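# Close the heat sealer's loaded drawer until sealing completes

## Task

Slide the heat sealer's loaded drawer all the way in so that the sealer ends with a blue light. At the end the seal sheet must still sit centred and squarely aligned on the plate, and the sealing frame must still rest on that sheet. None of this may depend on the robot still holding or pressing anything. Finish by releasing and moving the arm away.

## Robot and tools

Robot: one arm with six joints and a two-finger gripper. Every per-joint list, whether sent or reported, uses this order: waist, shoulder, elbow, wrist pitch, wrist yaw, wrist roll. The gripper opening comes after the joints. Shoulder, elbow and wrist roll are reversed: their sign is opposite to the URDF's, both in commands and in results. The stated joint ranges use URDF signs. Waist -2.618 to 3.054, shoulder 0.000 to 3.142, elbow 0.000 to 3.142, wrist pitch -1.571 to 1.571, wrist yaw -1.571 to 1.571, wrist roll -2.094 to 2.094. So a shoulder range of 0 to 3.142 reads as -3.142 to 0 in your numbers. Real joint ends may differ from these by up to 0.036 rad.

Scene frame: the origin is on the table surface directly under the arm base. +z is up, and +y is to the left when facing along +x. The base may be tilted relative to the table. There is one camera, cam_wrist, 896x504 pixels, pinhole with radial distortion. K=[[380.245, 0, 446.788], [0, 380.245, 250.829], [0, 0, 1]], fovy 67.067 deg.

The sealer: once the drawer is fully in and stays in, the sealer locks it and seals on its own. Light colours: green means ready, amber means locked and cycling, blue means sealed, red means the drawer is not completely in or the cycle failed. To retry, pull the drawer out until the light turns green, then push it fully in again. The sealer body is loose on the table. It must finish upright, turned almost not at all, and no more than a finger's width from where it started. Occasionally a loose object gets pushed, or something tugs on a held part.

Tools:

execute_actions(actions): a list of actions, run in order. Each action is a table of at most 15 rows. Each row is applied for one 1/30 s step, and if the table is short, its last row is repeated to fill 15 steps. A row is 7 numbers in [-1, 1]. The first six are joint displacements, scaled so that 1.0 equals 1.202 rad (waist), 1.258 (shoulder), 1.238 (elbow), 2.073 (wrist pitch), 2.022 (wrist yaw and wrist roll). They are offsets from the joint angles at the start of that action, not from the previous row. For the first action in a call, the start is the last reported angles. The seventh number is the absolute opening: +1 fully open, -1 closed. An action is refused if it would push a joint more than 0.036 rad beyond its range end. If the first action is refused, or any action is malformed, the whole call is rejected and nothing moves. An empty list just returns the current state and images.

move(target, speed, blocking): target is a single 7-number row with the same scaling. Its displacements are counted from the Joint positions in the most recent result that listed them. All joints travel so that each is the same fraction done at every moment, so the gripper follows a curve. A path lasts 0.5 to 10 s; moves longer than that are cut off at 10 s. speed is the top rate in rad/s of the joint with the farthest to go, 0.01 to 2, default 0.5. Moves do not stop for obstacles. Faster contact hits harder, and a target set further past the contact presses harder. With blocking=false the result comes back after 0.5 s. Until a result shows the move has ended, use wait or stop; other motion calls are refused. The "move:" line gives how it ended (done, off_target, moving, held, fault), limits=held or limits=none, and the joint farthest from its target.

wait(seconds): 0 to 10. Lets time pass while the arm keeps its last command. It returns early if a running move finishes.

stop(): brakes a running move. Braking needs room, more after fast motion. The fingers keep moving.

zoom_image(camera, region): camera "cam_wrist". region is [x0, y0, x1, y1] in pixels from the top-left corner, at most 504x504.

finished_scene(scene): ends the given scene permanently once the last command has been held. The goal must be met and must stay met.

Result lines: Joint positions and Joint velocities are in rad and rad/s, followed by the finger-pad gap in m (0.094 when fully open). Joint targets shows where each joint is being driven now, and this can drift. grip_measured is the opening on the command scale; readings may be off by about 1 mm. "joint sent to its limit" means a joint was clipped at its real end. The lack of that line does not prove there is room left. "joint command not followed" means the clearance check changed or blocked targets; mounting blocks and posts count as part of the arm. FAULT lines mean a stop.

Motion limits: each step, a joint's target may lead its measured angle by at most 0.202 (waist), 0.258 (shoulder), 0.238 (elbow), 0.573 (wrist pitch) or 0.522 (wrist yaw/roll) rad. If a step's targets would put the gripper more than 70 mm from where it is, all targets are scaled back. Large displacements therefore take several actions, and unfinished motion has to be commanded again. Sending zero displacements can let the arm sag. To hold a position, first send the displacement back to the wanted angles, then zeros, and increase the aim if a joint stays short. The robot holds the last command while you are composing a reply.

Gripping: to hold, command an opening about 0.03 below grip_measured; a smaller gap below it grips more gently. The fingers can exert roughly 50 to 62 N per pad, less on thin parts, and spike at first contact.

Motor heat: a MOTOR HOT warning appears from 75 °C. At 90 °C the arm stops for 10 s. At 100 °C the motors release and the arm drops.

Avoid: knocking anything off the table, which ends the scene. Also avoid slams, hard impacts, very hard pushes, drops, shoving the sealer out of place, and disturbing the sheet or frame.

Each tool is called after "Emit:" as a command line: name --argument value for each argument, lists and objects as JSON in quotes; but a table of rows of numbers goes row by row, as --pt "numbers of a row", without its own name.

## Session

Emit:
execute_actions --actions '[]'

Scene clock: 0.00 s.
grip_measured=+1.000
Joint names: [waist, shoulder, elbow, wrist pitch, wrist yaw, wrist roll]
Joint positions: [-2.198 -2.007 -1.507 -1.023 -0.993 -1.178  0.094]
Joint velocities: [ 0.007  0.027 -0.022 -0.022  0.022 -0.007  0.   ]
Joint targets: [-2.216 -2.002 -1.511 -1.024 -0.988 -1.178]

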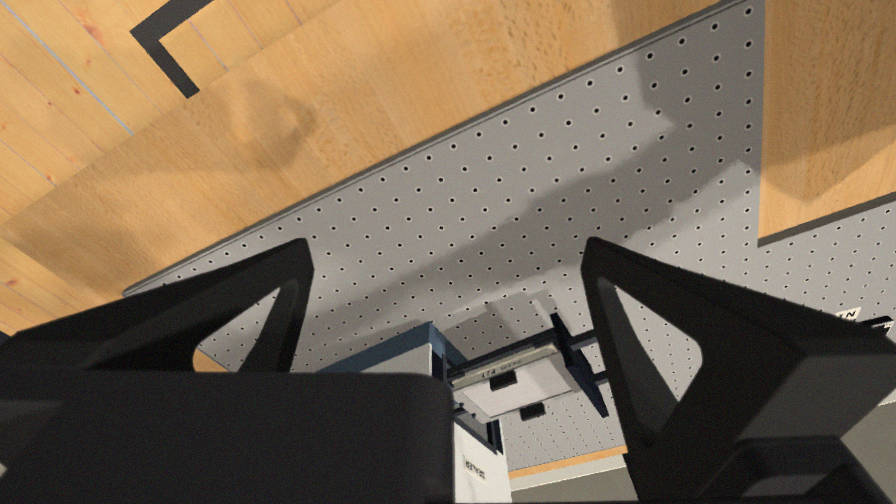

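Emit:
zoom_image --camera "cam_wrist" --region '[420, 290, 660, 500]'

Emit:
zoom_image --camera "cam_wrist" --region '[330, 60, 680, 330]'

Region (420, 290, 660, 500) of cam_wrist's 896x504 image, scaled by 2.100, with more detail than that image has; it fills the top 441 rows of this view, and the rest is white.

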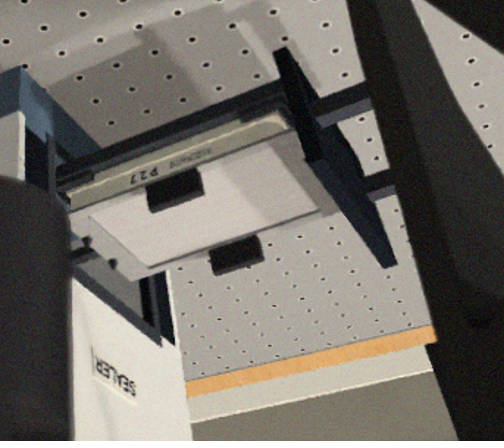

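Region (330, 60, 680, 330) of cam_wrist's 896x504 image, scaled by 1.440, with more detail than that image has; it fills the top 389 rows of this view, and the rest is white.

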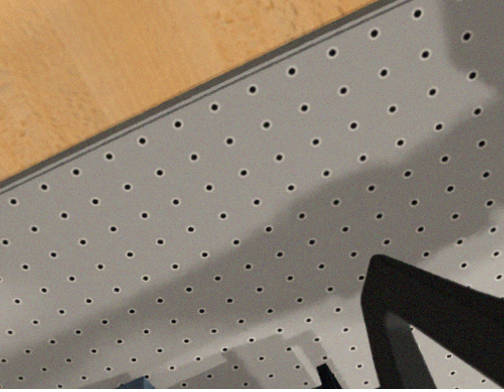

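Emit:
move --target '[0.55, 0.73, 1.0, 0.85, 0.491, 0.365, -1]' --speed 1.2

Scene clock: 87.47 s.
grip_measured=-0.992
Joint names: [waist, shoulder, elbow, wrist pitch, wrist yaw, wrist roll]
Joint positions: [-1.543 -1.108 -0.286  0.729 -0.019 -0.443  0.   ]
Joint velocities: [ 0.002  0.002 -0.027 -0.007 -0.007  0.066 -0.   ]
Joint targets: [-1.537 -1.088 -0.270 0.739 0.000 -0.440]
move: done; limits=none; farthest joint: the shoulder, 0.019 radians from its target (0.918 radians at the start)

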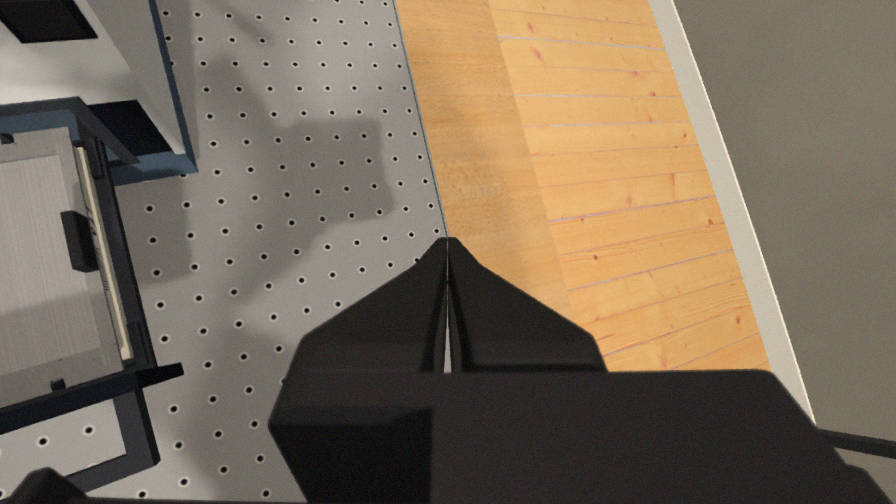

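Emit:
move --target '[0.467, 0.070, 0.074, 0.0275, 0.018, 0.0, -1]' --speed 0.6

Scene clock: 92.70 s.
grip_measured=-0.992
Joint names: [waist, shoulder, elbow, wrist pitch, wrist yaw, wrist roll]
Joint positions: [-0.989 -1.04  -0.213  0.776  0.002 -0.443  0.   ]
Joint velocities: [-0.012 -0.007  0.002 -0.007  0.007  0.037 -0.   ]
Joint targets: [-0.981 -1.020 -0.194 0.786 0.017 -0.444]
move: done; limits=none; farthest joint: the shoulder, 0.020 radians from its target (0.088 radians at the start)

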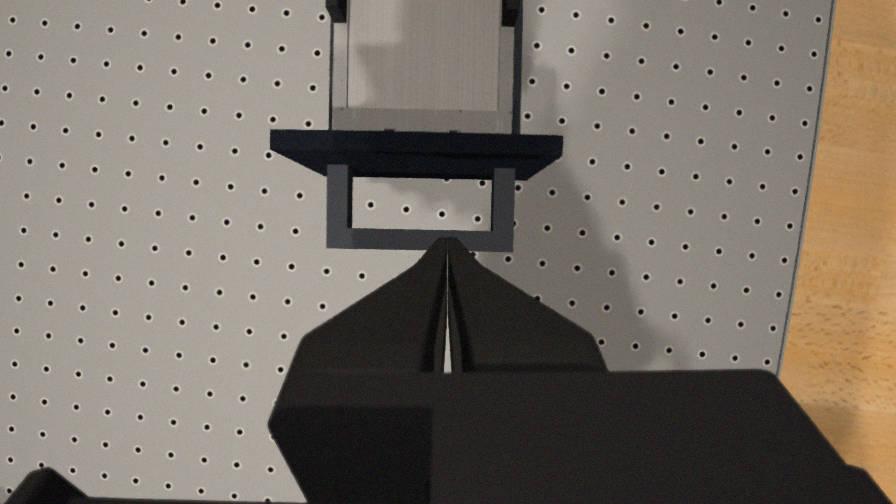

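Emit:
zoom_image --camera "cam_wrist" --region '[250, 90, 600, 290]'

Region (250, 90, 600, 290) of cam_wrist's 896x504 image, scaled by 1.440, with more detail than that image has; it fills the top 288 rows of this view, and the rest is white.

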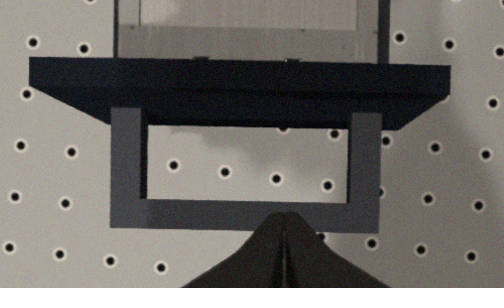

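Emit:
move --target '[0.084, -0.295, -0.090, 0.1665, 0.073, -0.006, -1]' --speed 0.45

Scene clock: 105.87 s.
grip_measured=-0.992
Joint names: [waist, shoulder, elbow, wrist pitch, wrist yaw, wrist roll]
Joint positions: [-0.897 -1.398 -0.305  1.111  0.134 -0.45   0.   ]
Joint velocities: [-0.007  0.002 -0.002  0.007  0.007  0.007 -0.   ]
Joint targets: [-0.889 -1.411 -0.324 1.121 0.149 -0.455]
move: done; limits=none; farthest joint: the elbow, 0.019 radians from its target (0.111 radians at the start)

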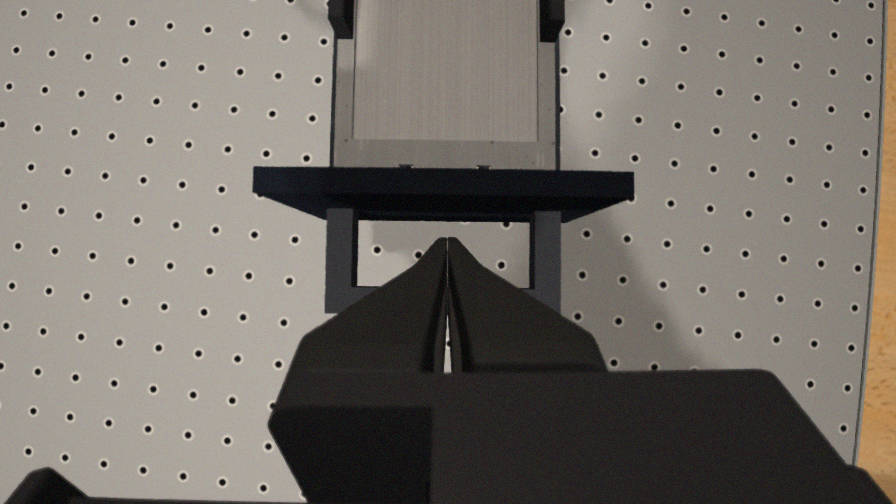

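Emit:
move --target '[-0.089, -0.1494, -0.2593, 0.0328, -0.012, 0.007, -1]' --speed 0.13

Scene clock: 125.87 s.
grip_measured=-0.992
Joint names: [waist, shoulder, elbow, wrist pitch, wrist yaw, wrist roll]
Joint positions: [-0.987 -1.573 -0.606  1.163  0.113 -0.441  0.   ]
Joint velocities: [ 0.002  0.007  0.007  0.051  0.007  0.022 -0.001]
Joint targets: [-1.004 -1.586 -0.626 1.179 0.110 -0.436]
move: done; limits=none; farthest joint: the elbow, 0.020 radians from its target (0.321 radians at the start)

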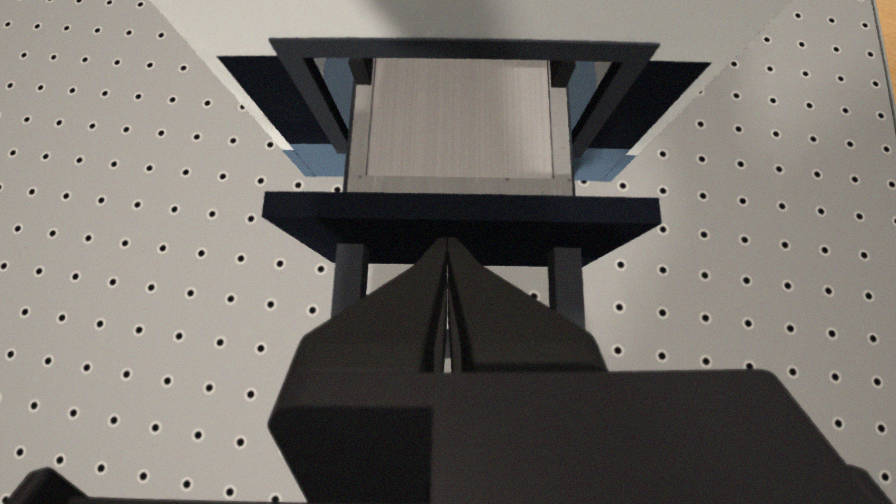

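Emit:
move --target '[-0.038, -0.120, -0.1244, 0.072, 0.028, 0.01, -1]' --speed 0.11

Scene clock: 140.30 s.
grip_measured=-0.992
Joint names: [waist, shoulder, elbow, wrist pitch, wrist yaw, wrist roll]
Joint positions: [-1.014 -1.712 -0.738  1.294  0.15  -0.427  0.   ]
Joint velocities: [-0.012  0.012 -0.022 -0.022  0.007 -0.037 -0.   ]
Joint targets: [-1.033 -1.724 -0.760 1.312 0.169 -0.421]
move: off_target; limits=none; farthest joint: the elbow, 0.022 radians from its target (0.154 radians at the start)

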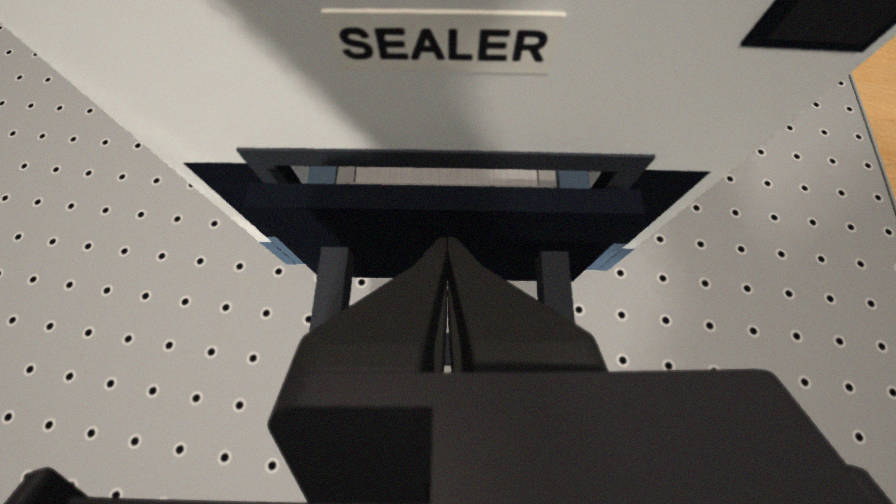

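Emit:
move --target '[-0.021, -0.0334, -0.050, 0.023, 0.012, 0.003, -1]' --speed 0.06

Scene clock: 146.83 s.
grip_measured=-0.992
Joint names: [waist, shoulder, elbow, wrist pitch, wrist yaw, wrist roll]
Joint positions: [-1.018 -1.744 -0.775  1.323  0.155 -0.426  0.   ]
Joint velocities: [ 0.007  0.012  0.007 -0.051  0.037 -0.007  0.001]
Joint targets: [-1.039 -1.755 -0.800 1.342 0.174 -0.421]
move: off_target; limits=none; farthest joint: the elbow, 0.025 radians from its target (0.061 radians at the start)

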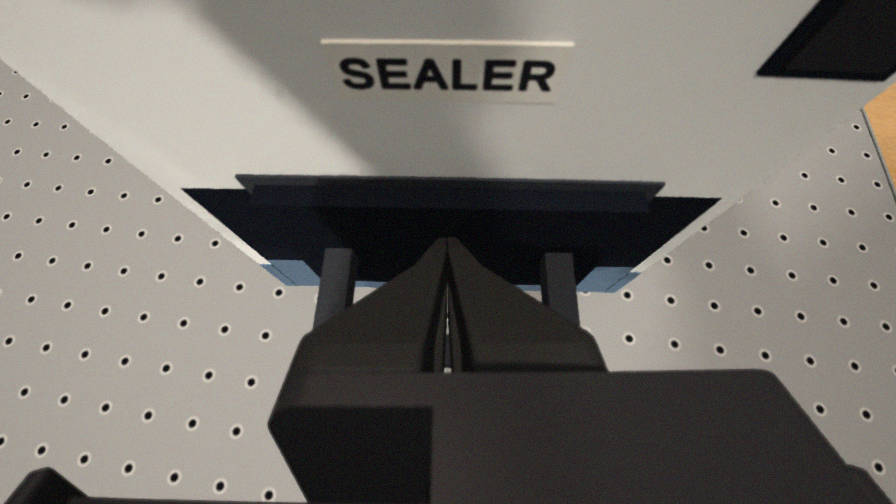

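Emit:
execute_actions --actions '[[[-0.018,-0.0085,-0.0214,0.0102,0.010,0.0025,-1],[-0.0186,-0.0081,-0.0228,0.0115,0.0105,0.0025,-1],[-0.0192,-0.0077,-0.0242,0.0127,0.011,0.0025,-1],[-0.0198,-0.0073,-0.0256,0.014,0.0115,0.0025,-1],[-0.0205,-0.0069,-0.027,0.0152,0.012,0.0025,-1],[-0.0211,-0.0065,-0.0284,0.0165,0.0126,0.0025,-1],[-0.0218,-0.0061,-0.0298,0.0177,0.0132,0.0025,-1],[-0.0224,-0.0057,-0.0312,0.019,0.0138,0.0025,-1],[-0.0231,-0.0053,-0.0326,0.0202,0.0144,0.0025,-1],[-0.0237,-0.0049,-0.034,0.0215,0.015,0.0025,-1],[-0.0244,-0.0045,-0.0355,0.0227,0.0155,0.0025,-1],[-0.025,-0.004,-0.037,0.024,0.016,0.0025,-1]]]'

Scene clock: 156.00 s.
grip_measured=-0.992
Joint names: [waist, shoulder, elbow, wrist pitch, wrist yaw, wrist roll]
Joint positions: [-1.018 -1.744 -0.776  1.324  0.155 -0.426  0.   ]
Joint velocities: [-0.002  0.002  0.007 -0.051 -0.022  0.022 -0.   ]
Joint targets: [-1.048 -1.749 -0.821 1.373 0.187 -0.421]

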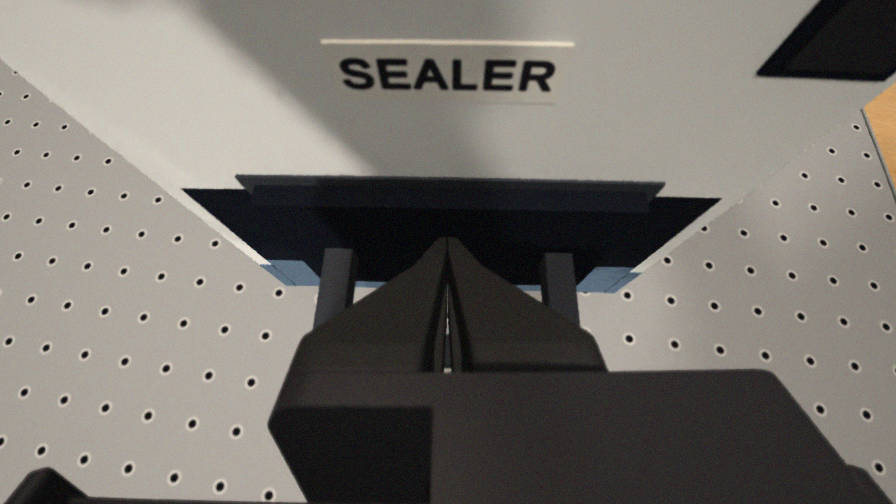

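Emit:
move --target '[0.08, 0.355, 0.49, 0.065, 0.03, 0.0, -1]' --speed 0.6

Scene clock: 163.23 s.
grip_measured=-0.992
Joint names: [waist, shoulder, elbow, wrist pitch, wrist yaw, wrist roll]
Joint positions: [-0.931 -1.315 -0.187  1.449  0.201 -0.426  0.   ]
Joint velocities: [ 0.002 -0.002  0.017  0.037  0.037  0.037 -0.   ]
Joint targets: [-0.921 -1.297 -0.169 1.459 0.216 -0.426]
move: done; limits=none; farthest joint: the shoulder, 0.018 radians from its target (0.446 radians at the start)

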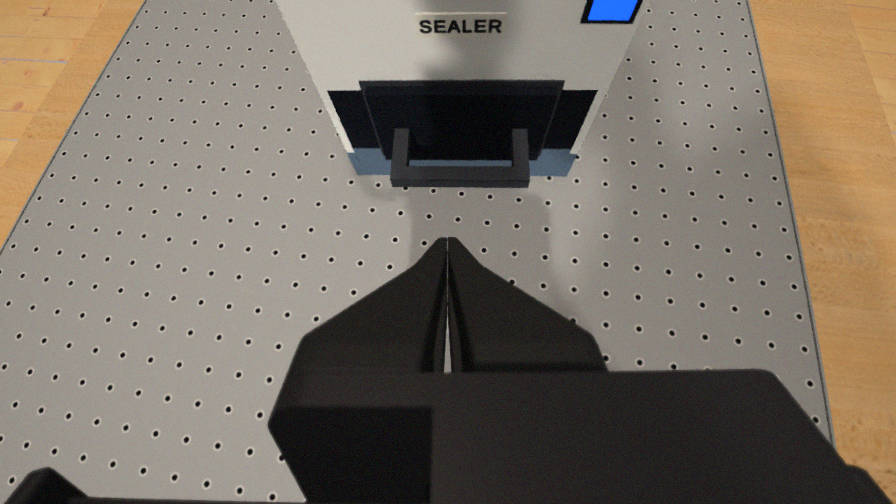

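Emit:
move --target '[0.0, 0.2, 0.0, -0.29, 0.0, 0.0, -1]' --speed 0.9

Scene clock: 167.60 s.
grip_measured=-0.992
Joint names: [waist, shoulder, elbow, wrist pitch, wrist yaw, wrist roll]
Joint positions: [-0.931 -1.083 -0.187  0.861  0.201 -0.426  0.   ]
Joint velocities: [-0.002  0.002  0.007 -0.022 -0.051 -0.022 -0.   ]
Joint targets: [-0.931 -1.063 -0.187 0.849 0.201 -0.426]
move: done; limits=none; farthest joint: the shoulder, 0.019 radians from its target (0.252 radians at the start)

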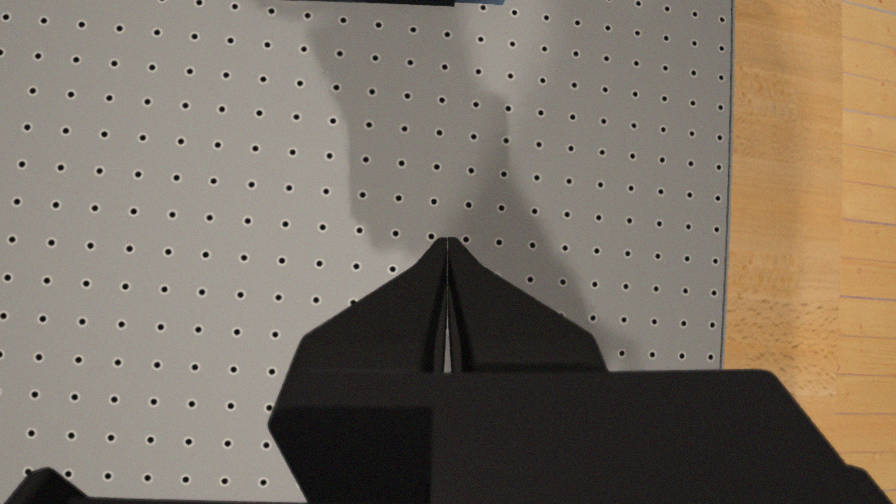

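Emit:
finished_scene --scene 2

The scene is finished: the task was done.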